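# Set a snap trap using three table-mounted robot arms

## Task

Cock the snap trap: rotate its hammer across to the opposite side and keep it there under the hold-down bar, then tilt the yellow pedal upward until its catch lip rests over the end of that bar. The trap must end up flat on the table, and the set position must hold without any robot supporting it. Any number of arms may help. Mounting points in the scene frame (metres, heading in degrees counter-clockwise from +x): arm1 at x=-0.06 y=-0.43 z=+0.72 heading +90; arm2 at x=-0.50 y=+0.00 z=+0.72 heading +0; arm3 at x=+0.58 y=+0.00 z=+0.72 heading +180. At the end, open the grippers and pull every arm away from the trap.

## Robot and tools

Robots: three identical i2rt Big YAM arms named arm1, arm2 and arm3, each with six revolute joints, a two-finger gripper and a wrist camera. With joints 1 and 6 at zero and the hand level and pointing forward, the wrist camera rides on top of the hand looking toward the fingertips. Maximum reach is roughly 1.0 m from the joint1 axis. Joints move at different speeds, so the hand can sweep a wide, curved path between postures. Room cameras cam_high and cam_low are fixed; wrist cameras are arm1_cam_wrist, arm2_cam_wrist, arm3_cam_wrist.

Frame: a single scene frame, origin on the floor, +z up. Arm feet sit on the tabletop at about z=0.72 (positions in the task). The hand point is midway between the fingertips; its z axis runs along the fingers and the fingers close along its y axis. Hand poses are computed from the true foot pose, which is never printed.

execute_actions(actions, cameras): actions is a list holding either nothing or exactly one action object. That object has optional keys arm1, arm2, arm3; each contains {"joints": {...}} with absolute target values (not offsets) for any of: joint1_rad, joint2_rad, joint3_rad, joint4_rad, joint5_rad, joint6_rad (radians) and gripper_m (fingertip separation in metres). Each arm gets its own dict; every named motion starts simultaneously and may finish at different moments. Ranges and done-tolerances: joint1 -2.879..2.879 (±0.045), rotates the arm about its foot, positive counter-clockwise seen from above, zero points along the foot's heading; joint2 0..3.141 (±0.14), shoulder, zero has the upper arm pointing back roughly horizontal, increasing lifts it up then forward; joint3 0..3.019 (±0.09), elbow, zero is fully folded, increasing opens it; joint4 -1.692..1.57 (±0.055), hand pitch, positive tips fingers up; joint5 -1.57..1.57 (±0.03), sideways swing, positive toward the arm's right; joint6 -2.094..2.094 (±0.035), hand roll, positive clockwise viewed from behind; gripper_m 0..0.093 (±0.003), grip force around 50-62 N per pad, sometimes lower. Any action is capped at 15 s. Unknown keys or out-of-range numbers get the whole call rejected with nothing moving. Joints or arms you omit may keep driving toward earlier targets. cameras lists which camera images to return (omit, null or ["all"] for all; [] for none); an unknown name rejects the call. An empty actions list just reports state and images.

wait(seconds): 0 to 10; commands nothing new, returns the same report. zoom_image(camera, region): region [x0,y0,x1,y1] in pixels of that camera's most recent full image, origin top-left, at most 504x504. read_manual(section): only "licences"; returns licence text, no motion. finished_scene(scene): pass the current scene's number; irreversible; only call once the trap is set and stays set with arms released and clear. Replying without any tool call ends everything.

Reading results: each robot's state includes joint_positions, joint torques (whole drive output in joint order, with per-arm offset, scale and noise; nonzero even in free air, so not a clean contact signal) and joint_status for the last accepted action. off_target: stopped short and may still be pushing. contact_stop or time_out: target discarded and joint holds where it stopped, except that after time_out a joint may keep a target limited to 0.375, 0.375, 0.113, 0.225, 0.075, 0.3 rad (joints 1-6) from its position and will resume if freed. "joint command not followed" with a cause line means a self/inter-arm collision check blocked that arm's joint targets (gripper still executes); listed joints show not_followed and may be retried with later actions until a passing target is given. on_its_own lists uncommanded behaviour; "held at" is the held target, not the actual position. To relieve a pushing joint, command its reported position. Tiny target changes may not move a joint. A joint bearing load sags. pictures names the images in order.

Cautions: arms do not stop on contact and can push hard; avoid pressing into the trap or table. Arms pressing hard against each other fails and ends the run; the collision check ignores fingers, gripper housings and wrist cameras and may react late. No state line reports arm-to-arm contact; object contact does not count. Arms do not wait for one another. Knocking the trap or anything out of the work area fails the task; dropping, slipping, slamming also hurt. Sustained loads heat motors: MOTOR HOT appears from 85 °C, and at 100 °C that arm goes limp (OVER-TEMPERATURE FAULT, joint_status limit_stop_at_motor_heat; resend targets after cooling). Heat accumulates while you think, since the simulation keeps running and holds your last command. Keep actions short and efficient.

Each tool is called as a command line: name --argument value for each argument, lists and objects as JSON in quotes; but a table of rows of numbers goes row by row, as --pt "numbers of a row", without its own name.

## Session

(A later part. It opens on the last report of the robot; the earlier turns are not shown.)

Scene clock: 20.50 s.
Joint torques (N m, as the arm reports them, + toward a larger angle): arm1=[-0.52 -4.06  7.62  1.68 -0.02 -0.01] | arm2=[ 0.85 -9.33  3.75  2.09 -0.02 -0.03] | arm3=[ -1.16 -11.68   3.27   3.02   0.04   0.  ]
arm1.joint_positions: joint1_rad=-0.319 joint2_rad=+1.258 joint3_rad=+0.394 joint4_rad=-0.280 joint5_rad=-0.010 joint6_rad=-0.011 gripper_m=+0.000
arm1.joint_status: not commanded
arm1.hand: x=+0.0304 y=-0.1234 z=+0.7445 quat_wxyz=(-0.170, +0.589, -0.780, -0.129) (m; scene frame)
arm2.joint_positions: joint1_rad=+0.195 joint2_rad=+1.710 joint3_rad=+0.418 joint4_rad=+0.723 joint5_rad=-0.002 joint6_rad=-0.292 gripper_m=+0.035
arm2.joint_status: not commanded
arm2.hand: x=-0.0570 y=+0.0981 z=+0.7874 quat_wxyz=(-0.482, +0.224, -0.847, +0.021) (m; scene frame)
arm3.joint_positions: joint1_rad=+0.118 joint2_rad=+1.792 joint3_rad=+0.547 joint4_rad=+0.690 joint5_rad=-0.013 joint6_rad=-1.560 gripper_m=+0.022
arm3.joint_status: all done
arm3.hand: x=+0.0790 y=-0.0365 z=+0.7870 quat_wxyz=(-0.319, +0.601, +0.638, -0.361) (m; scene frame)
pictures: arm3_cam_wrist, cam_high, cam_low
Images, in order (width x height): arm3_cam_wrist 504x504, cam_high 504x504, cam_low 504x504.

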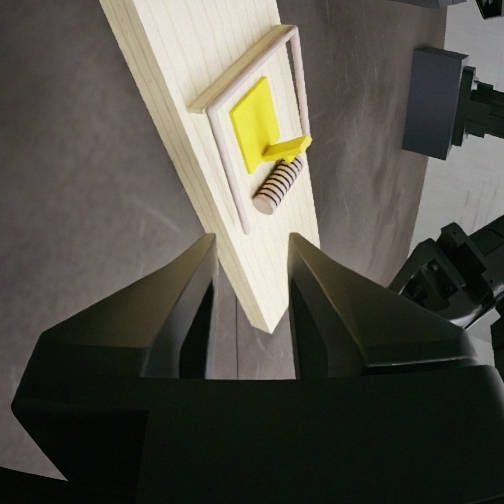

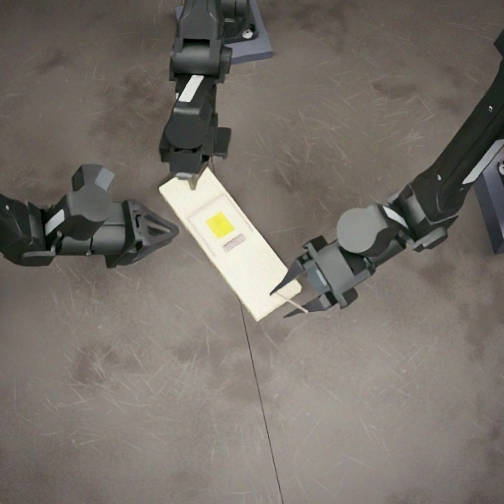

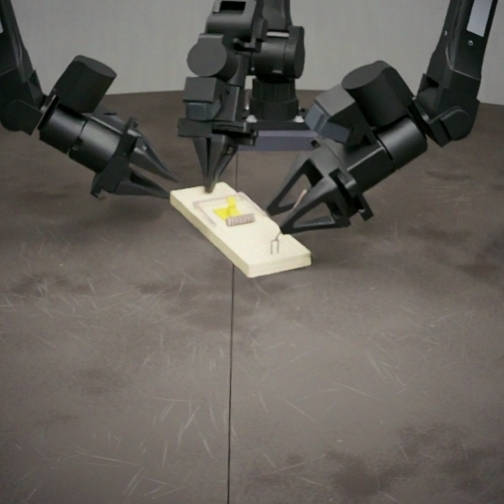

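execute_actions --actions '[{"arm3":{"joints":{"joint1_rad":0.15,"joint2_rad":1.90,"joint3_rad":0.64}}}]' --cameras '["arm3_cam_wrist","cam_low","cam_high"]'

zoom_image --camera "cam_low" --region '[130, 140, 300, 280]'

Scene clock: 21.47 s.
Joint torques (N m, as the arm reports them, + toward a larger angle): arm1=[ 0.61 -4.17  7.76  1.7  -0.04  0.05] | arm2=[ 0.68 -9.31  3.75  2.09 -0.03 -0.04] | arm3=[ -1.06 -12.09   5.31   2.81   0.04   0.01]
arm1.joint_positions: joint1_rad=-0.319 joint2_rad=+1.258 joint3_rad=+0.394 joint4_rad=-0.280 joint5_rad=-0.010 joint6_rad=-0.011 gripper_m=+0.000
arm1.joint_status: not commanded
arm1.hand: x=+0.0304 y=-0.1234 z=+0.7445 quat_wxyz=(-0.170, +0.589, -0.780, -0.129) (m; scene frame)
arm2.joint_positions: joint1_rad=+0.195 joint2_rad=+1.710 joint3_rad=+0.418 joint4_rad=+0.723 joint5_rad=-0.002 joint6_rad=-0.292 gripper_m=+0.035
arm2.joint_status: not commanded
arm2.hand: x=-0.0570 y=+0.0981 z=+0.7874 quat_wxyz=(-0.482, +0.224, -0.847, +0.021) (m; scene frame)
arm3.joint_positions: joint1_rad=+0.142 joint2_rad=+1.887 joint3_rad=+0.618 joint4_rad=+0.692 joint5_rad=-0.013 joint6_rad=-1.561 gripper_m=+0.022
arm3.joint_status: all done
arm3.hand: x=+0.0592 y=-0.0510 z=+0.7634 quat_wxyz=(-0.308, +0.596, +0.649, -0.358) (m; scene frame)
pictures: arm3_cam_wrist, cam_high, cam_low
Images, in order (width x height): arm3_cam_wrist 504x504, cam_high 504x504, cam_low 504x504.

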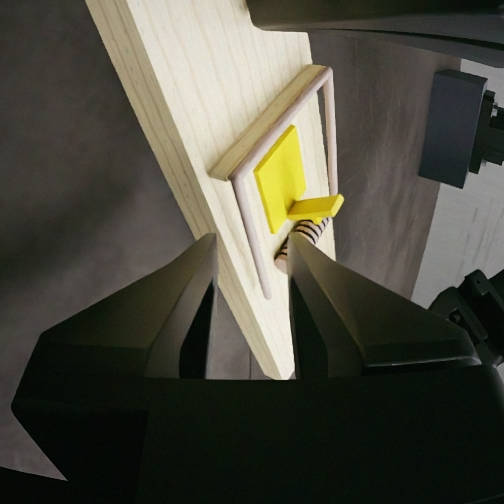

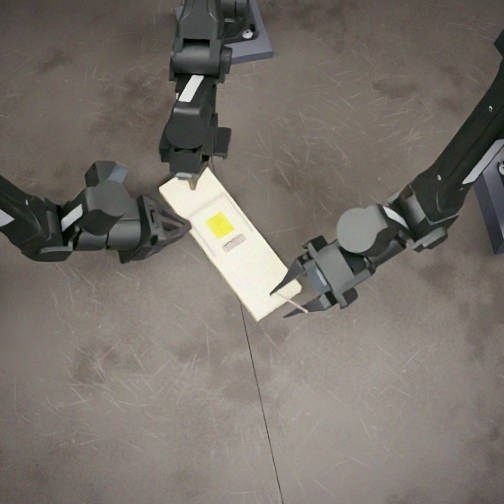

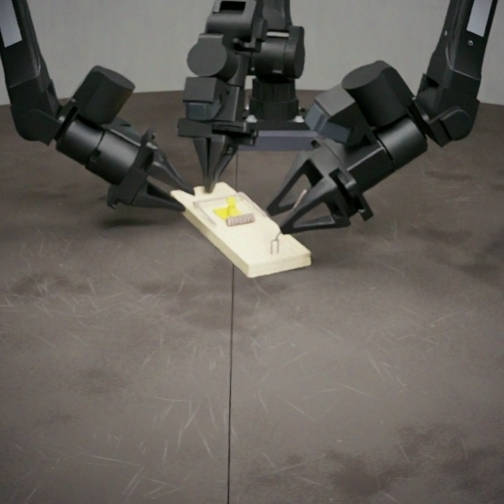

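Region (130, 140, 300, 280) of cam_low's 504x504 image, scaled by 2.965, with more detail than that image has; it fills the top 415 rows of this view, and the rest is white.

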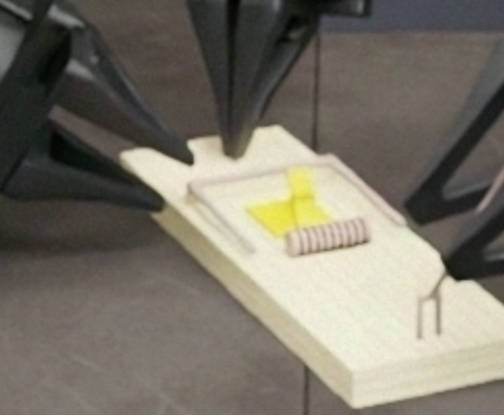

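execute_actions --actions '[{"arm3":{"joints":{"joint2_rad":1.957,"joint3_rad":0.693}}}]' --cameras '["arm3_cam_wrist","cam_low"]'

zoom_image --camera "cam_low" --region '[130, 140, 300, 280]'

Scene clock: 22.27 s.
Joint torques (N m, as the arm reports them, + toward a larger angle): arm1=[ 0.76 -3.31  7.65  1.46 -0.07  0.03] | arm2=[ 0.8  -9.18  3.75  2.11 -0.01 -0.01] | arm3=[ -1.06 -12.68   5.24   2.82   0.04   0.01]
arm1.joint_positions: joint1_rad=-0.319 joint2_rad=+1.258 joint3_rad=+0.394 joint4_rad=-0.280 joint5_rad=-0.010 joint6_rad=-0.011 gripper_m=+0.000
arm1.joint_status: not commanded
arm1.hand: x=+0.0304 y=-0.1234 z=+0.7445 quat_wxyz=(-0.170, +0.589, -0.780, -0.129) (m; scene frame)
arm2.joint_positions: joint1_rad=+0.195 joint2_rad=+1.710 joint3_rad=+0.418 joint4_rad=+0.723 joint5_rad=-0.002 joint6_rad=-0.292 gripper_m=+0.035
arm2.joint_status: not commanded
arm2.hand: x=-0.0570 y=+0.0981 z=+0.7874 quat_wxyz=(-0.482, +0.224, -0.847, +0.021) (m; scene frame)
arm3.joint_positions: joint1_rad=+0.142 joint2_rad=+1.935 joint3_rad=+0.672 joint4_rad=+0.694 joint5_rad=-0.013 joint6_rad=-1.561 gripper_m=+0.022
arm3.joint_status: all done
arm3.hand: x=+0.0397 y=-0.0529 z=+0.7568 quat_wxyz=(-0.311, +0.595, +0.648, -0.361) (m; scene frame)
pictures: arm3_cam_wrist, cam_low
Images, in order (width x height): arm3_cam_wrist 504x504, cam_low 504x504.

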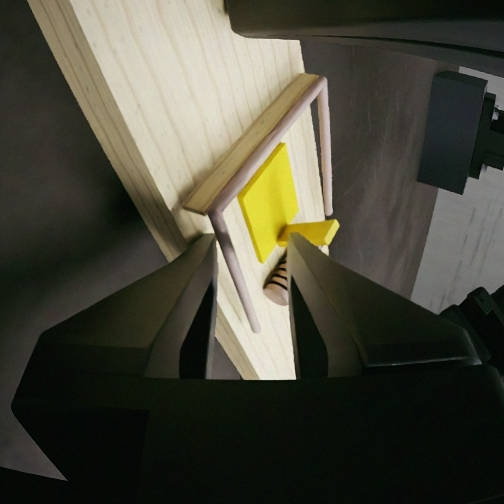

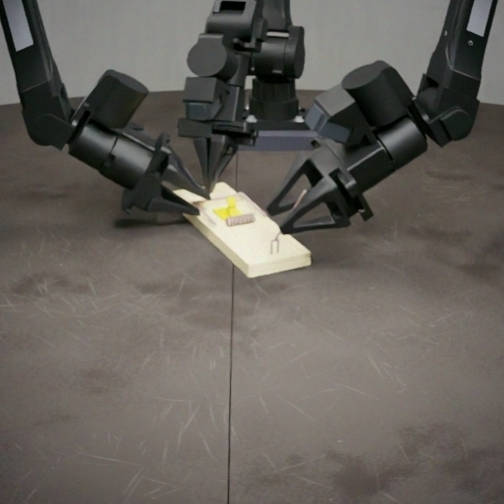

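Region (130, 140, 300, 280) of cam_low's 504x504 image, scaled by 2.965, with more detail than that image has; it fills the top 415 rows of this view, and the rest is white.

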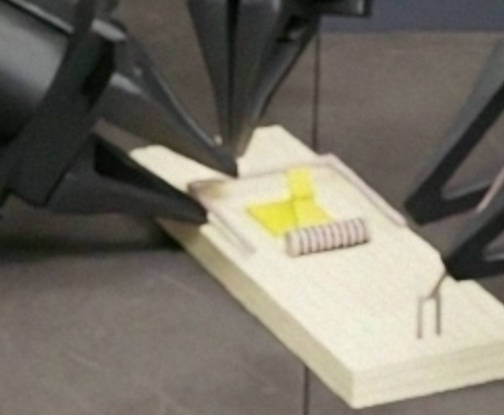

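execute_actions --actions '[{"arm3":{"joints":{"gripper_m":0.036,"joint1_rad":0.115}}}]' --cameras '["arm3_cam_wrist"]'

execute_actions --actions '[{"arm3":{"joints":{"joint2_rad":1.99,"joint3_rad":0.735}}}]' --cameras '["arm3_cam_wrist","cam_low"]'

zoom_image --camera "cam_low" --region '[130, 140, 300, 280]'

Scene clock: 22.87 s.
Joint torques (N m, as the arm reports them, + toward a larger angle): arm1=[ 0.39 -3.29  7.57  1.47 -0.01  0.04] | arm2=[ 0.9  -9.14  3.71  2.14 -0.01 -0.04] | arm3=[ -4.3  -12.15   4.97   2.07   0.18   0.02]
arm1.joint_positions: joint1_rad=-0.319 joint2_rad=+1.258 joint3_rad=+0.394 joint4_rad=-0.280 joint5_rad=-0.010 joint6_rad=-0.011 gripper_m=+0.000
arm1.joint_status: not commanded
arm1.hand: x=+0.0304 y=-0.1234 z=+0.7445 quat_wxyz=(-0.170, +0.589, -0.780, -0.129) (m; scene frame)
arm2.joint_positions: joint1_rad=+0.195 joint2_rad=+1.710 joint3_rad=+0.418 joint4_rad=+0.723 joint5_rad=-0.002 joint6_rad=-0.292 gripper_m=+0.035
arm2.joint_status: not commanded
arm2.hand: x=-0.0570 y=+0.0981 z=+0.7874 quat_wxyz=(-0.482, +0.224, -0.847, +0.021) (m; scene frame)
arm3.joint_positions: joint1_rad=+0.140 joint2_rad=+1.935 joint3_rad=+0.675 joint4_rad=+0.713 joint5_rad=-0.017 joint6_rad=-1.562 gripper_m=+0.036
arm3.joint_status: all done
arm3.hand: x=+0.0356 y=-0.0525 z=+0.7616 quat_wxyz=(-0.317, +0.591, +0.644, -0.368) (m; scene frame)
pictures: arm3_cam_wrist
Images, in order (width x height): arm3_cam_wrist 504x504.

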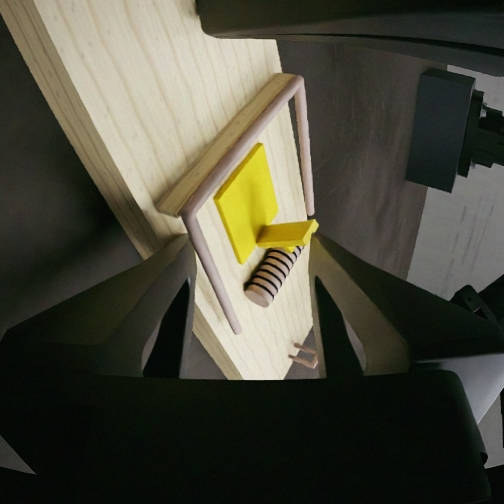

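Scene clock: 23.50 s.
Joint torques (N m, as the arm reports them, + toward a larger angle): arm1=[-0.44 -3.94  7.64  1.3   0.25  0.04] | arm2=[ 0.84 -9.18  3.72  2.17 -0.02 -0.05] | arm3=[ -3.46 -11.28   6.55   2.09   0.18   0.06]
arm1.joint_positions: joint1_rad=-0.316 joint2_rad=+1.261 joint3_rad=+0.395 joint4_rad=-0.276 joint5_rad=-0.018 joint6_rad=-0.011 gripper_m=+0.000
arm1.joint_status: not commanded
arm1.hand: x=+0.0286 y=-0.1215 z=+0.7447 quat_wxyz=(-0.168, +0.590, -0.778, -0.134) (m; scene frame)
arm2.joint_positions: joint1_rad=+0.195 joint2_rad=+1.710 joint3_rad=+0.418 joint4_rad=+0.723 joint5_rad=-0.002 joint6_rad=-0.292 gripper_m=+0.035
arm2.joint_status: not commanded
arm2.hand: x=-0.0570 y=+0.0981 z=+0.7874 quat_wxyz=(-0.482, +0.224, -0.847, +0.021) (m; scene frame)
arm3.joint_positions: joint1_rad=+0.132 joint2_rad=+1.947 joint3_rad=+0.698 joint4_rad=+0.713 joint5_rad=-0.017 joint6_rad=-1.564 gripper_m=+0.036
arm3.joint_status: all done
arm3.hand: x=+0.0262 y=-0.0493 z=+0.7624 quat_wxyz=(-0.321, +0.591, +0.641, -0.370) (m; scene frame)
pictures: arm3_cam_wrist, cam_low
Images, in order (width x height): arm3_cam_wrist 504x504, cam_low 504x504.

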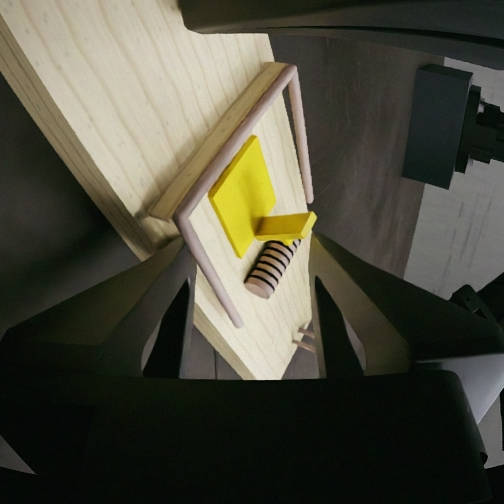

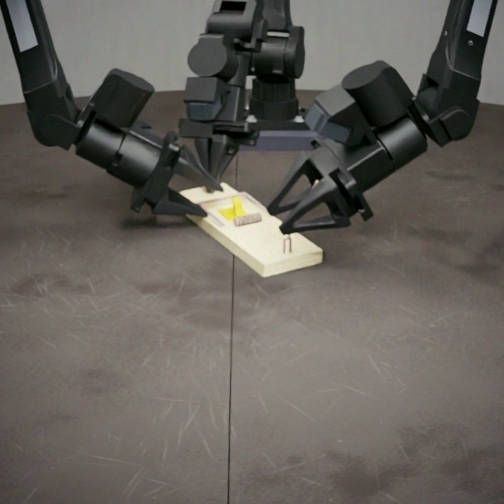

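Region (130, 140, 300, 280) of cam_low's 504x504 image, scaled by 2.965, with more detail than that image has; it fills the top 415 rows of this view, and the rest is white.

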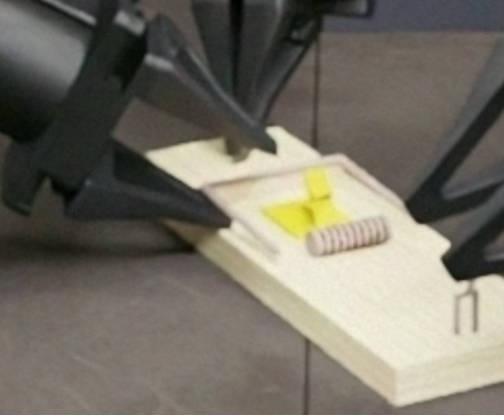

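execute_actions --actions '[{"arm1":{"joints":{"joint2_rad":1.33}},"arm3":{"joints":{"joint2_rad":1.915,"joint3_rad":0.725}}}]' --cameras '["arm3_cam_wrist","cam_low"]'

zoom_image --camera "cam_low" --region '[130, 140, 300, 280]'

Scene clock: 24.27 s.
Joint torques (N m, as the arm reports them, + toward a larger angle): arm1=[ 0.14 -2.11  6.4   1.49  0.15  0.02] | arm2=[ 0.93 -9.07  3.69  2.13 -0.02 -0.02] | arm3=[ -2.67 -16.35   5.8    2.09   0.06   0.06]
arm1.joint_positions: joint1_rad=-0.316 joint2_rad=+1.281 joint3_rad=+0.410 joint4_rad=-0.276 joint5_rad=-0.014 joint6_rad=-0.011 gripper_m=+0.000
arm1.joint_status: all done
arm1.hand: x=+0.0308 y=-0.1167 z=+0.7439 quat_wxyz=(-0.168, +0.590, -0.779, -0.130) (m; scene frame)
arm2.joint_positions: joint1_rad=+0.195 joint2_rad=+1.710 joint3_rad=+0.418 joint4_rad=+0.723 joint5_rad=-0.002 joint6_rad=-0.292 gripper_m=+0.035
arm2.joint_status: not commanded
arm2.hand: x=-0.0570 y=+0.0981 z=+0.7874 quat_wxyz=(-0.482, +0.224, -0.847, +0.021) (m; scene frame)
arm3.joint_positions: joint1_rad=+0.124 joint2_rad=+1.945 joint3_rad=+0.698 joint4_rad=+0.713 joint5_rad=-0.014 joint6_rad=-1.566 gripper_m=+0.036
arm3.joint_status: all done
arm3.hand: x=+0.0255 y=-0.0442 z=+0.7634 quat_wxyz=(-0.325, +0.594, +0.638, -0.368) (m; scene frame)
pictures: arm3_cam_wrist, cam_low
Images, in order (width x height): arm3_cam_wrist 504x504, cam_low 504x504.

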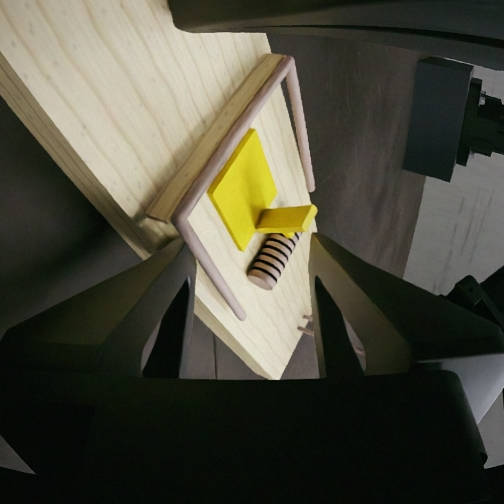

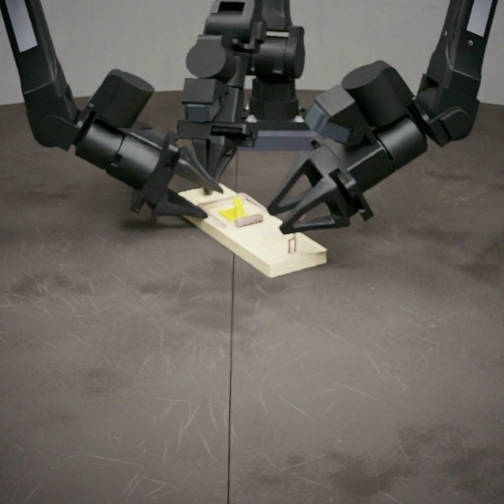

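Region (130, 140, 300, 280) of cam_low's 504x504 image, scaled by 2.965, with more detail than that image has; it fills the top 415 rows of this view, and the rest is white.

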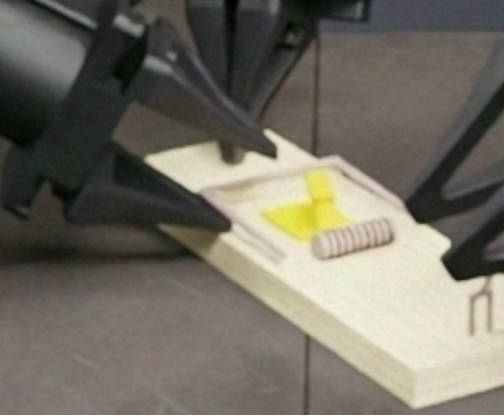

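execute_actions --actions '[{"arm3":{"joints":{"gripper_m":0.0}}}]' --cameras '["arm3_cam_wrist","cam_low"]'

zoom_image --camera "cam_low" --region '[130, 140, 300, 280]'

Scene clock: 25.17 s.
Joint torques (N m, as the arm reports them, + toward a larger angle): arm1=[ 0.28 -3.73  6.2   1.5   0.39 -0.01] | arm2=[ 0.86 -9.21  3.77  2.09 -0.04 -0.01] | arm3=[ -2.53 -16.01   6.06   3.21  -0.06   0.44]
arm1.joint_positions: joint1_rad=-0.315 joint2_rad=+1.282 joint3_rad=+0.410 joint4_rad=-0.273 joint5_rad=-0.019 joint6_rad=-0.011 gripper_m=+0.000
arm1.joint_status: not commanded
arm1.hand: x=+0.0296 y=-0.1160 z=+0.7439 quat_wxyz=(-0.167, +0.591, -0.778, -0.133) (m; scene frame)
arm2.joint_positions: joint1_rad=+0.195 joint2_rad=+1.710 joint3_rad=+0.418 joint4_rad=+0.723 joint5_rad=-0.002 joint6_rad=-0.292 gripper_m=+0.035
arm2.joint_status: not commanded
arm2.hand: x=-0.0569 y=+0.0981 z=+0.7876 quat_wxyz=(-0.482, +0.224, -0.847, +0.021) (m; scene frame)
arm3.joint_positions: joint1_rad=+0.123 joint2_rad=+1.942 joint3_rad=+0.694 joint4_rad=+0.685 joint5_rad=-0.011 joint6_rad=-1.604 gripper_m=+0.003
arm3.joint_status: all done
arm3.hand: x=+0.0303 y=-0.0425 z=+0.7581 quat_wxyz=(-0.324, +0.587, +0.653, -0.352) (m; scene frame)
pictures: arm3_cam_wrist, cam_low
Images, in order (width x height): arm3_cam_wrist 504x504, cam_low 504x504.

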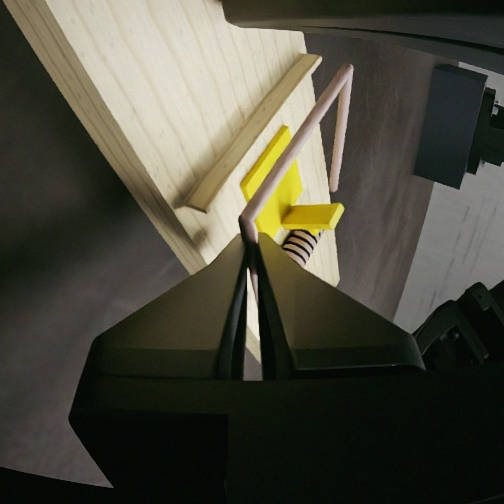

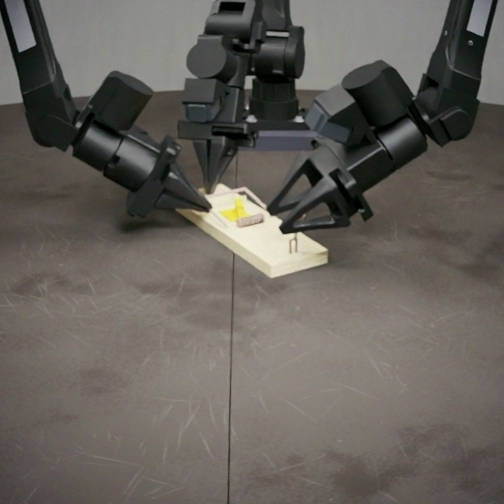

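Region (130, 140, 300, 280) of cam_low's 504x504 image, scaled by 2.965, with more detail than that image has; it fills the top 415 rows of this view, and the rest is white.

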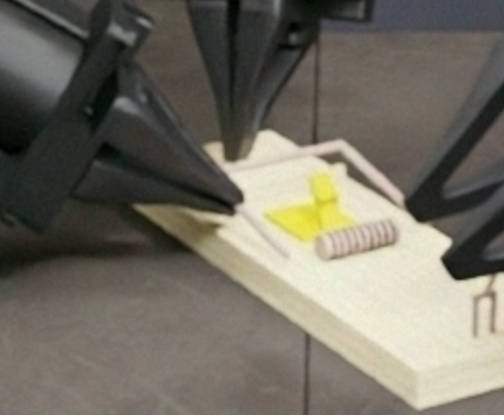

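execute_actions --actions '[{"arm3":{"joints":{"gripper_m":0.008,"joint1_rad":0.09,"joint2_rad":1.875,"joint3_rad":0.745,"joint6_rad":-1.0}}}]' --cameras '["arm3_cam_wrist","cam_low","cam_high"]'

zoom_image --camera "cam_low" --region '[130, 140, 340, 290]'

Scene clock: 26.90 s.
Joint torques (N m, as the arm reports them, + toward a larger angle): arm1=[-0.25 -4.37  6.14  0.79  0.25  0.13] | arm2=[ 0.89 -8.95  3.74  2.13 -0.02 -0.01] | arm3=[ -1.99 -14.62   6.46   3.09  -0.06   0.38]
arm1.joint_positions: joint1_rad=-0.313 joint2_rad=+1.288 joint3_rad=+0.414 joint4_rad=-0.265 joint5_rad=-0.016 joint6_rad=-0.019 gripper_m=+0.000
arm1.joint_status: not commanded
arm1.hand: x=+0.0302 y=-0.1130 z=+0.7440 quat_wxyz=(-0.170, +0.595, -0.774, -0.133) (m; scene frame)
arm2.joint_positions: joint1_rad=+0.195 joint2_rad=+1.709 joint3_rad=+0.418 joint4_rad=+0.723 joint5_rad=-0.002 joint6_rad=-0.292 gripper_m=+0.035
arm2.joint_status: not commanded
arm2.hand: x=-0.0568 y=+0.0981 z=+0.7881 quat_wxyz=(-0.482, +0.224, -0.847, +0.021) (m; scene frame)
arm3.joint_positions: joint1_rad=+0.091 joint2_rad=+1.885 joint3_rad=+0.717 joint4_rad=+0.690 joint5_rad=-0.010 joint6_rad=-1.028 gripper_m=+0.008
arm3.joint_status: all done
arm3.hand: x=+0.0091 y=-0.0252 z=+0.7972 quat_wxyz=(-0.236, +0.738, +0.437, -0.458) (m; scene frame)
pictures: arm3_cam_wrist, cam_high, cam_low
Images, in order (width x height): arm3_cam_wrist 504x504, cam_high 504x504, cam_low 504x504.

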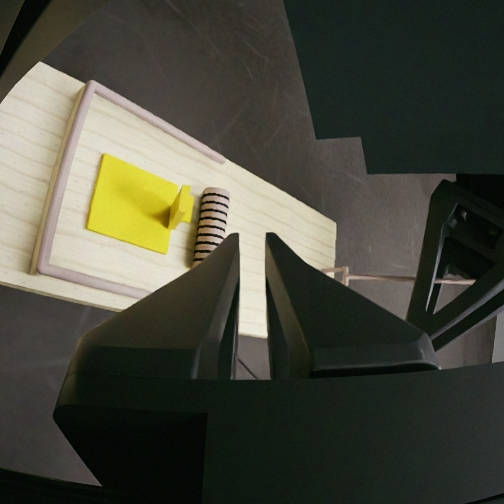

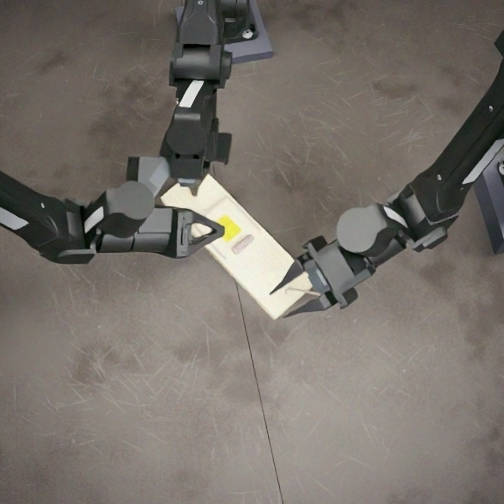

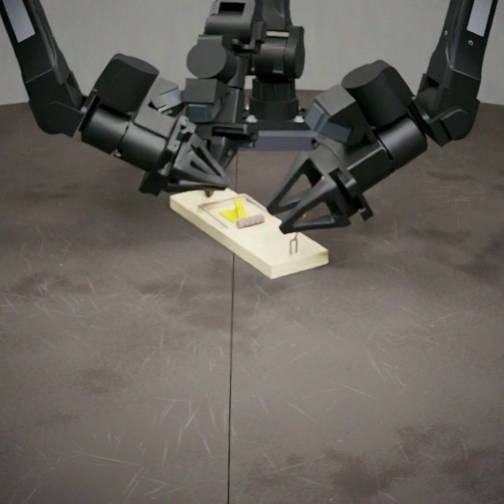

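Region (130, 140, 340, 290) of cam_low's 504x504 image, scaled by 2.400, with more detail than that image has; it fills the top 360 rows of this view, and the rest is white.

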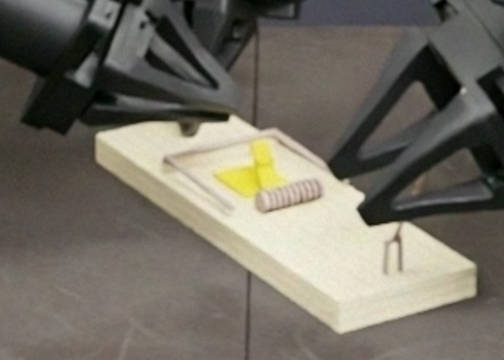

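execute_actions --actions '[{"arm3":{"joints":{"joint1_rad":-0.1,"joint2_rad":1.6,"joint3_rad":0.45,"joint6_rad":-1.57}},"arm1":{"joints":{"joint2_rad":1.1}}}]' --cameras '[]'

execute_actions --actions '[{"arm1":{"joints":{"joint1_rad":-0.325,"joint2_rad":1.43,"joint3_rad":0.825,"joint4_rad":-0.94,"joint6_rad":2.09,"gripper_m":0.093}}}]' --cameras '["arm1_cam_wrist","cam_low","cam_high"]'

Scene clock: 28.90 s.
Joint torques (N m, as the arm reports them, + toward a larger angle): arm1=[-0.33 -5.5   7.76  1.19  0.07  0.15] | arm2=[ 0.59 -9.04  3.76  2.1  -0.02 -0.02] | arm3=[ -0.84 -10.33   4.06   2.96  -0.03   0.03]
arm1.joint_positions: joint1_rad=-0.313 joint2_rad=+1.090 joint3_rad=+0.409 joint4_rad=-0.265 joint5_rad=-0.012 joint6_rad=-0.019 gripper_m=+0.000
arm1.joint_status: all done
arm1.hand: x=+0.0356 y=-0.0962 z=+0.8048 quat_wxyz=(-0.246, +0.580, -0.754, -0.186) (m; scene frame)
arm2.joint_positions: joint1_rad=+0.195 joint2_rad=+1.709 joint3_rad=+0.418 joint4_rad=+0.723 joint5_rad=-0.002 joint6_rad=-0.292 gripper_m=+0.035
arm2.joint_status: not commanded
arm2.hand: x=-0.0568 y=+0.0981 z=+0.7881 quat_wxyz=(-0.482, +0.224, -0.847, +0.021) (m; scene frame)
arm3.joint_positions: joint1_rad=-0.112 joint2_rad=+1.595 joint3_rad=+0.457 joint4_rad=+0.694 joint5_rad=-0.011 joint6_rad=-1.561 gripper_m=+0.008
arm3.joint_status: all done
arm3.hand: x=+0.1042 y=+0.0759 z=+0.8474 quat_wxyz=(-0.395, +0.649, +0.548, -0.351) (m; scene frame)
pictures: none
No camera images: the call's "cameras" was empty. Leave "cameras" out to get every camera's image.

Scene clock: 31.30 s.
Joint torques (N m, as the arm reports them, + toward a larger angle): arm1=[-1.64 -8.13  9.43 -0.15  0.14  0.13] | arm2=[ 1.03 -9.21  3.68  2.07 -0.01 -0.03] | arm3=[ -0.83 -10.18   4.09   2.93  -0.02   0.01]
arm1.joint_positions: joint1_rad=-0.313 joint2_rad=+1.421 joint3_rad=+0.793 joint4_rad=-0.927 joint5_rad=-0.012 joint6_rad=+2.075 gripper_m=+0.093
arm1.joint_status: all done
joint sent to its limit — the command would take arm1.joint6_rad past its upper limit, so that joint was sent only as far as its limit.
arm1.hand: x=+0.0350 y=-0.0982 z=+0.7921 quat_wxyz=(+0.006, -0.384, -0.923, -0.009) (m; scene frame)
arm2.joint_positions: joint1_rad=+0.195 joint2_rad=+1.709 joint3_rad=+0.418 joint4_rad=+0.723 joint5_rad=-0.002 joint6_rad=-0.292 gripper_m=+0.035
arm2.joint_status: not commanded
arm2.hand: x=-0.0568 y=+0.0981 z=+0.7881 quat_wxyz=(-0.482, +0.224, -0.847, +0.021) (m; scene frame)
arm3.joint_positions: joint1_rad=-0.112 joint2_rad=+1.595 joint3_rad=+0.457 joint4_rad=+0.694 joint5_rad=-0.011 joint6_rad=-1.561 gripper_m=+0.008
arm3.joint_status: not commanded
arm3.hand: x=+0.1042 y=+0.0759 z=+0.8474 quat_wxyz=(-0.395, +0.649, +0.548, -0.351) (m; scene frame)
pictures: arm1_cam_wrist, cam_high, cam_low
Images, in order (width x height): arm1_cam_wrist 504x504, cam_high 504x504, cam_low 504x504.

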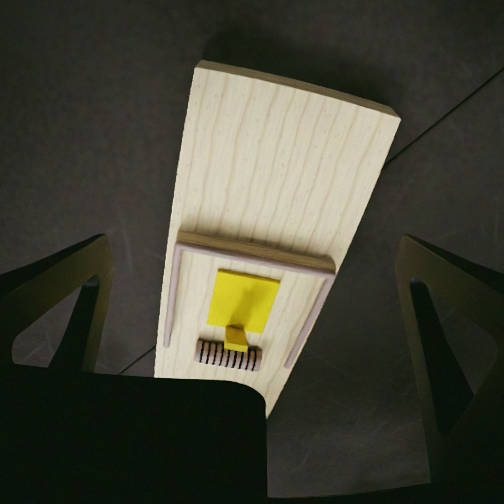

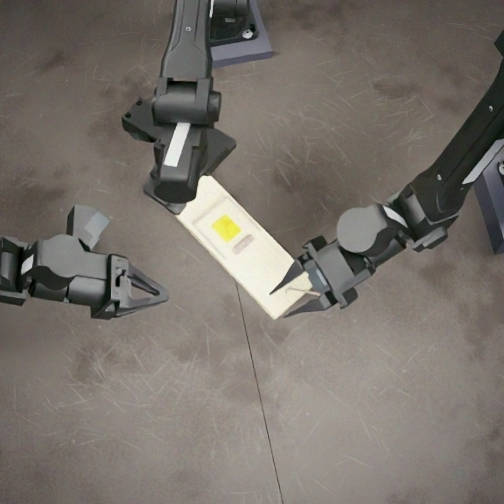

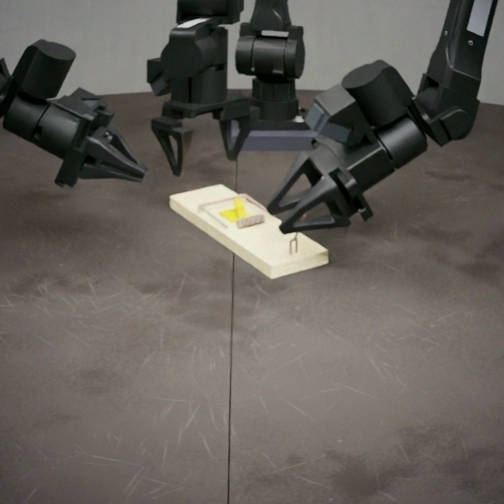

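execute_actions --actions '[{"arm1":{"joints":{"joint1_rad":-0.28,"joint2_rad":1.49,"joint3_rad":0.73,"joint4_rad":-0.78,"gripper_m":0.045}}}]' --cameras '["arm1_cam_wrist","cam_low"]'

Scene clock: 32.47 s.
Joint torques (N m, as the arm reports them, + toward a larger angle): arm1=[ 0.84 -9.84  7.14  0.84  0.14  0.1 ] | arm2=[ 0.76 -8.84  3.72  2.13 -0.01 -0.02] | arm3=[ -0.86 -10.16   4.09   2.94  -0.03   0.01]
arm1.joint_positions: joint1_rad=-0.292 joint2_rad=+1.487 joint3_rad=+0.724 joint4_rad=-0.794 joint5_rad=-0.011 joint6_rad=+2.076 gripper_m=+0.045
arm1.joint_status: all done
arm1.hand: x=+0.0265 y=-0.1040 z=+0.7510 quat_wxyz=(+0.005, -0.375, -0.927, -0.008) (m; scene frame)
arm2.joint_positions: joint1_rad=+0.195 joint2_rad=+1.709 joint3_rad=+0.418 joint4_rad=+0.723 joint5_rad=-0.002 joint6_rad=-0.292 gripper_m=+0.035
arm2.joint_status: not commanded
arm2.hand: x=-0.0568 y=+0.0981 z=+0.7881 quat_wxyz=(-0.482, +0.224, -0.847, +0.021) (m; scene frame)
arm3.joint_positions: joint1_rad=-0.112 joint2_rad=+1.595 joint3_rad=+0.457 joint4_rad=+0.694 joint5_rad=-0.011 joint6_rad=-1.561 gripper_m=+0.008
arm3.joint_status: not commanded
arm3.hand: x=+0.1042 y=+0.0759 z=+0.8474 quat_wxyz=(-0.395, +0.649, +0.548, -0.351) (m; scene frame)
pictures: arm1_cam_wrist, cam_low
Images, in order (width x height): arm1_cam_wrist 504x504, cam_low 504x504.

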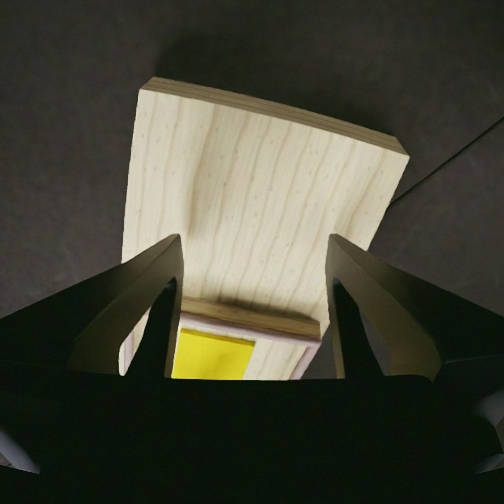

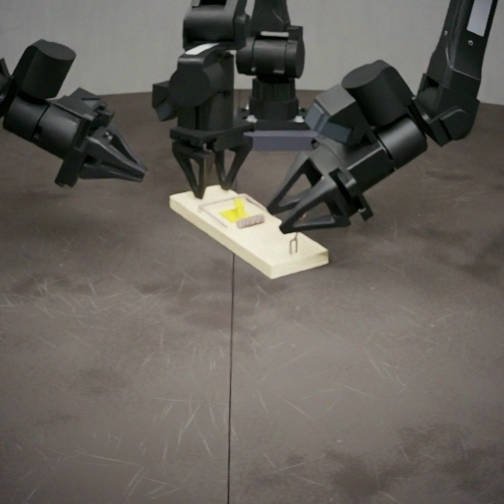

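execute_actions --actions '[{"arm1":{"joints":{"joint1_rad":-0.345}}}]' --cameras '[]'

execute_actions --actions '[{"arm1":{"joints":{"joint2_rad":1.56,"joint3_rad":0.69}}}]' --cameras '["arm1_cam_wrist","cam_high"]'

Scene clock: 33.27 s.
Joint torques (N m, as the arm reports them, + toward a larger angle): arm1=[ -0.81 -10.27   6.92   0.84   0.07   0.13] | arm2=[ 1.07 -9.18  3.72  2.14 -0.01 -0.03] | arm3=[ -0.84 -10.16   4.08   2.94  -0.02   0.01]
arm1.joint_positions: joint1_rad=-0.336 joint2_rad=+1.487 joint3_rad=+0.724 joint4_rad=-0.794 joint5_rad=-0.011 joint6_rad=+2.076 gripper_m=+0.045
arm1.joint_status: all done
arm1.hand: x=+0.0407 y=-0.1081 z=+0.7511 quat_wxyz=(+0.005, -0.395, -0.919, -0.008) (m; scene frame)
arm2.joint_positions: joint1_rad=+0.195 joint2_rad=+1.709 joint3_rad=+0.418 joint4_rad=+0.723 joint5_rad=-0.002 joint6_rad=-0.292 gripper_m=+0.035
arm2.joint_status: not commanded
arm2.hand: x=-0.0568 y=+0.0981 z=+0.7881 quat_wxyz=(-0.482, +0.224, -0.847, +0.021) (m; scene frame)
arm3.joint_positions: joint1_rad=-0.112 joint2_rad=+1.595 joint3_rad=+0.457 joint4_rad=+0.694 joint5_rad=-0.011 joint6_rad=-1.561 gripper_m=+0.008
arm3.joint_status: not commanded
arm3.hand: x=+0.1042 y=+0.0759 z=+0.8474 quat_wxyz=(-0.395, +0.649, +0.548, -0.351) (m; scene frame)
pictures: none
No camera images: the call's "cameras" was empty. Leave "cameras" out to get every camera's image.

Scene clock: 33.87 s.
Joint torques (N m, as the arm reports them, + toward a larger angle): arm1=[-2.12 -4.79  4.49  0.7   0.07  0.07] | arm2=[ 0.73 -9.14  3.79  2.09 -0.01 -0.03] | arm3=[ -0.85 -10.14   4.09   2.93  -0.03   0.01]
arm1.joint_positions: joint1_rad=-0.336 joint2_rad=+1.503 joint3_rad=+0.714 joint4_rad=-0.790 joint5_rad=-0.011 joint6_rad=+2.078 gripper_m=+0.045
arm1.joint_status: all done
arm1.hand: x=+0.0389 y=-0.1139 z=+0.7435 quat_wxyz=(+0.004, -0.396, -0.918, +0.002) (m; scene frame)
arm2.joint_positions: joint1_rad=+0.195 joint2_rad=+1.709 joint3_rad=+0.418 joint4_rad=+0.723 joint5_rad=-0.002 joint6_rad=-0.292 gripper_m=+0.035
arm2.joint_status: not commanded
arm2.hand: x=-0.0568 y=+0.0981 z=+0.7881 quat_wxyz=(-0.482, +0.224, -0.847, +0.021) (m; scene frame)
arm3.joint_positions: joint1_rad=-0.112 joint2_rad=+1.595 joint3_rad=+0.457 joint4_rad=+0.694 joint5_rad=-0.011 joint6_rad=-1.561 gripper_m=+0.008
arm3.joint_status: not commanded
arm3.hand: x=+0.1042 y=+0.0759 z=+0.8474 quat_wxyz=(-0.395, +0.649, +0.548, -0.351) (m; scene frame)
pictures: arm1_cam_wrist, cam_high
Images, in order (width x height): arm1_cam_wrist 504x504, cam_high 504x504.

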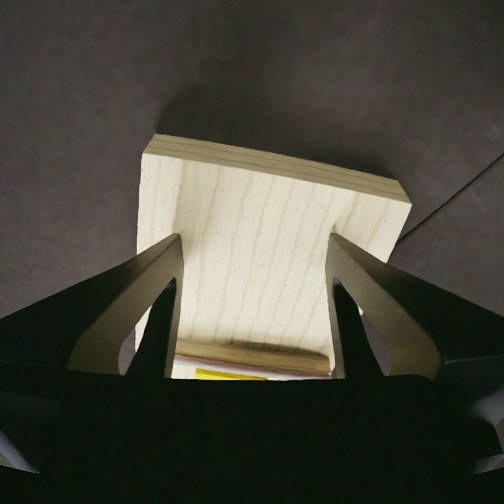

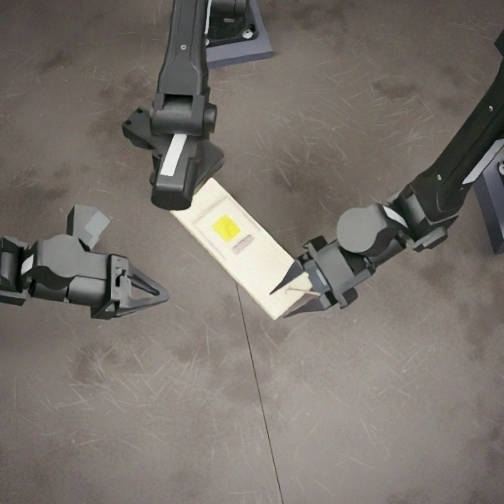

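execute_actions --actions '[{"arm3":{"joints":{"joint1_rad":-0.06,"joint2_rad":1.915,"joint3_rad":0.68,"joint4_rad":0.655,"joint5_rad":-0.5,"joint6_rad":-1.89,"gripper_m":0.024}}}]' --cameras '["arm3_cam_wrist","cam_low","cam_high"]'

Scene clock: 35.40 s.
Joint torques (N m, as the arm reports them, + toward a larger angle): arm1=[-0.99 -5.22  4.16  0.42  0.2   0.14] | arm2=[ 0.69 -9.    3.75  2.11 -0.02 -0.03] | arm3=[ -1.31 -12.85   4.92   1.29  -0.26  -0.03]
arm1.joint_positions: joint1_rad=-0.336 joint2_rad=+1.503 joint3_rad=+0.714 joint4_rad=-0.790 joint5_rad=-0.011 joint6_rad=+2.078 gripper_m=+0.045
arm1.joint_status: not commanded
arm1.hand: x=+0.0389 y=-0.1139 z=+0.7435 quat_wxyz=(+0.004, -0.396, -0.918, +0.002) (m; scene frame)
arm2.joint_positions: joint1_rad=+0.195 joint2_rad=+1.709 joint3_rad=+0.418 joint4_rad=+0.723 joint5_rad=-0.002 joint6_rad=-0.292 gripper_m=+0.035
arm2.joint_status: not commanded
arm2.hand: x=-0.0568 y=+0.0981 z=+0.7881 quat_wxyz=(-0.482, +0.224, -0.847, +0.021) (m; scene frame)
arm3.joint_positions: joint1_rad=-0.066 joint2_rad=+1.904 joint3_rad=+0.664 joint4_rad=+0.668 joint5_rad=-0.498 joint6_rad=-1.881 gripper_m=+0.024
arm3.joint_status: all done
arm3.hand: x=+0.0511 y=-0.0213 z=+0.7758 quat_wxyz=(-0.266, +0.453, +0.731, -0.435) (m; scene frame)
pictures: arm3_cam_wrist, cam_high, cam_low
Images, in order (width x height): arm3_cam_wrist 504x504, cam_high 504x504, cam_low 504x504.

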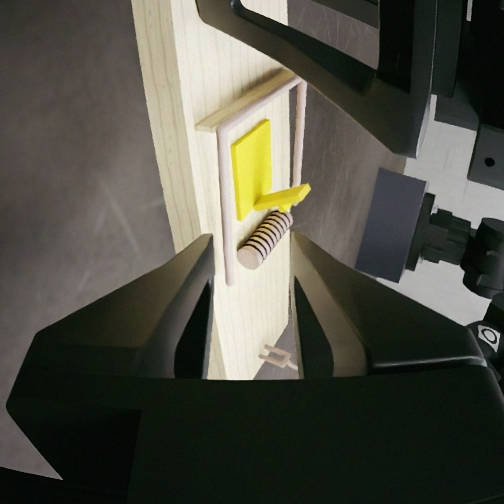

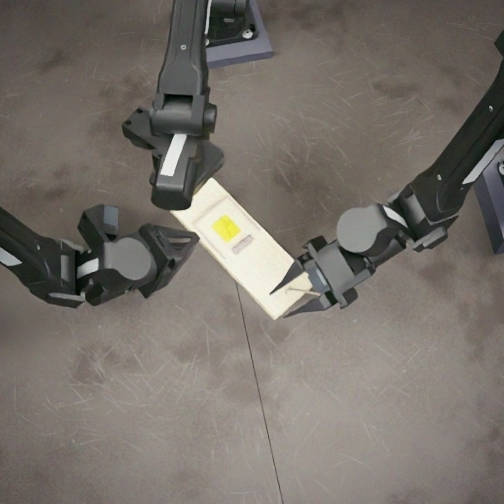

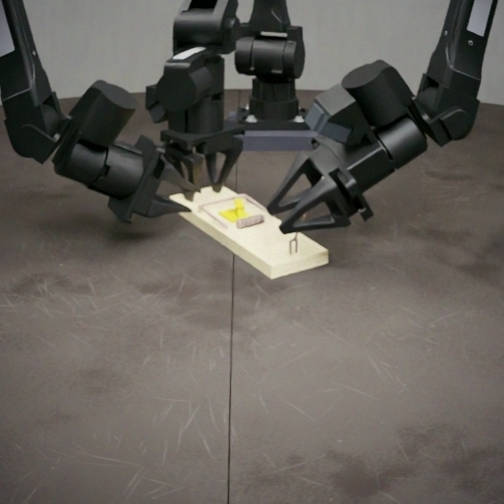

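execute_actions --actions '[{"arm3":{"joints":{"joint1_rad":-0.04,"joint2_rad":1.98,"joint3_rad":0.733}}}]' --cameras '["arm3_cam_wrist","cam_low"]'

zoom_image --camera "cam_low" --region '[130, 140, 300, 280]'

Scene clock: 36.27 s.
Joint torques (N m, as the arm reports them, + toward a larger angle): arm1=[-1.83 -5.02  4.43  0.65  0.13  0.11] | arm2=[ 0.66 -8.83  3.69  2.1  -0.01 -0.03] | arm3=[ -1.02 -12.96   5.31   1.28  -0.24   0.01]
arm1.joint_positions: joint1_rad=-0.336 joint2_rad=+1.503 joint3_rad=+0.714 joint4_rad=-0.790 joint5_rad=-0.011 joint6_rad=+2.078 gripper_m=+0.045
arm1.joint_status: not commanded
arm1.hand: x=+0.0389 y=-0.1139 z=+0.7435 quat_wxyz=(+0.004, -0.396, -0.918, +0.002) (m; scene frame)
arm2.joint_positions: joint1_rad=+0.195 joint2_rad=+1.709 joint3_rad=+0.418 joint4_rad=+0.723 joint5_rad=-0.002 joint6_rad=-0.292 gripper_m=+0.035
arm2.joint_status: not commanded
arm2.hand: x=-0.0568 y=+0.0981 z=+0.7881 quat_wxyz=(-0.482, +0.224, -0.847, +0.021) (m; scene frame)
arm3.joint_positions: joint1_rad=-0.049 joint2_rad=+1.961 joint3_rad=+0.711 joint4_rad=+0.668 joint5_rad=-0.498 joint6_rad=-1.881 gripper_m=+0.024
arm3.joint_status: all done
arm3.hand: x=+0.0376 y=-0.0290 z=+0.7618 quat_wxyz=(-0.259, +0.449, +0.736, -0.435) (m; scene frame)
pictures: arm3_cam_wrist, cam_low
Images, in order (width x height): arm3_cam_wrist 504x504, cam_low 504x504.

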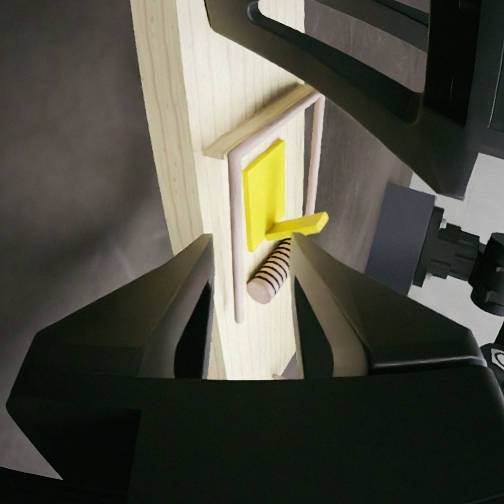

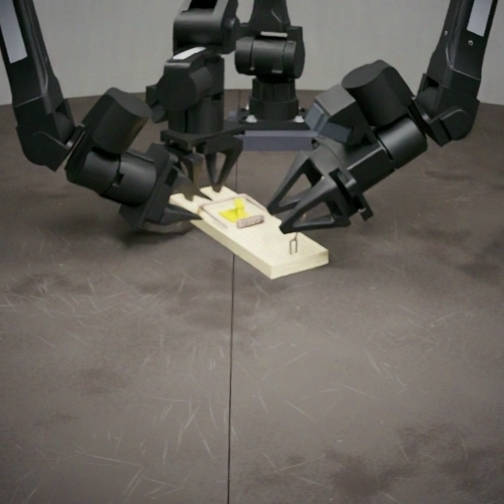

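Region (130, 140, 300, 280) of cam_low's 504x504 image, scaled by 2.965, with more detail than that image has; it fills the top 415 rows of this view, and the rest is white.

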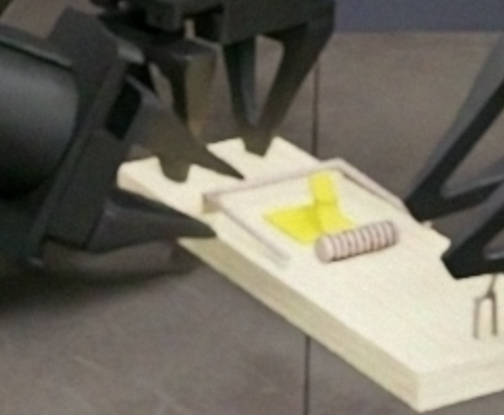

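execute_actions --actions '[{"arm3":{"joints":{"joint1_rad":-0.005,"joint2_rad":2.005,"joint3_rad":0.756}}}]' --cameras '["arm3_cam_wrist","cam_low"]'

zoom_image --camera "cam_low" --region '[130, 140, 300, 280]'

Scene clock: 37.00 s.
Joint torques (N m, as the arm reports them, + toward a larger angle): arm1=[-1.22 -6.22  4.5   0.49  0.15  0.1 ] | arm2=[ 1.06 -9.2   3.69  2.2  -0.03 -0.04] | arm3=[ -1.34 -12.78   5.53   1.29  -0.24   0.02]
arm1.joint_positions: joint1_rad=-0.336 joint2_rad=+1.503 joint3_rad=+0.714 joint4_rad=-0.790 joint5_rad=-0.011 joint6_rad=+2.078 gripper_m=+0.045
arm1.joint_status: not commanded
arm1.hand: x=+0.0389 y=-0.1139 z=+0.7435 quat_wxyz=(+0.004, -0.396, -0.918, +0.002) (m; scene frame)
arm2.joint_positions: joint1_rad=+0.195 joint2_rad=+1.709 joint3_rad=+0.418 joint4_rad=+0.723 joint5_rad=-0.002 joint6_rad=-0.292 gripper_m=+0.035
arm2.joint_status: not commanded
arm2.hand: x=-0.0568 y=+0.0981 z=+0.7881 quat_wxyz=(-0.482, +0.224, -0.847, +0.021) (m; scene frame)
arm3.joint_positions: joint1_rad=-0.011 joint2_rad=+1.979 joint3_rad=+0.731 joint4_rad=+0.668 joint5_rad=-0.498 joint6_rad=-1.881 gripper_m=+0.024
arm3.joint_status: all done
arm3.hand: x=+0.0326 y=-0.0495 z=+0.7583 quat_wxyz=(-0.251, +0.434, +0.745, -0.441) (m; scene frame)
pictures: arm3_cam_wrist, cam_low
Images, in order (width x height): arm3_cam_wrist 504x504, cam_low 504x504.

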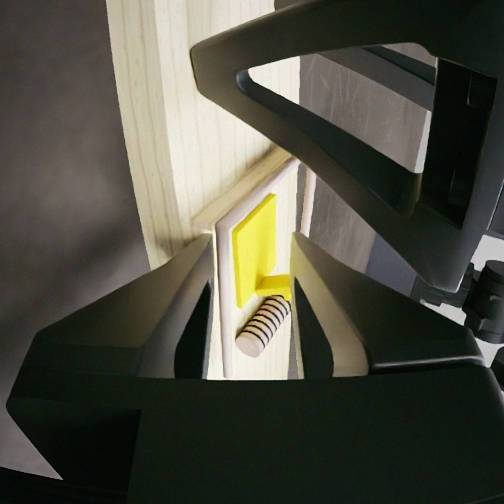

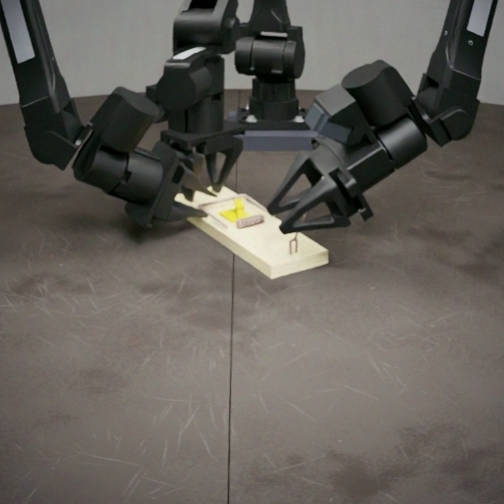

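Region (130, 140, 300, 280) of cam_low's 504x504 image, scaled by 2.965, with more detail than that image has; it fills the top 415 rows of this view, and the rest is white.

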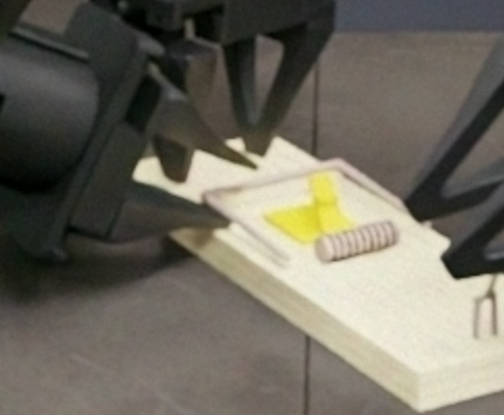

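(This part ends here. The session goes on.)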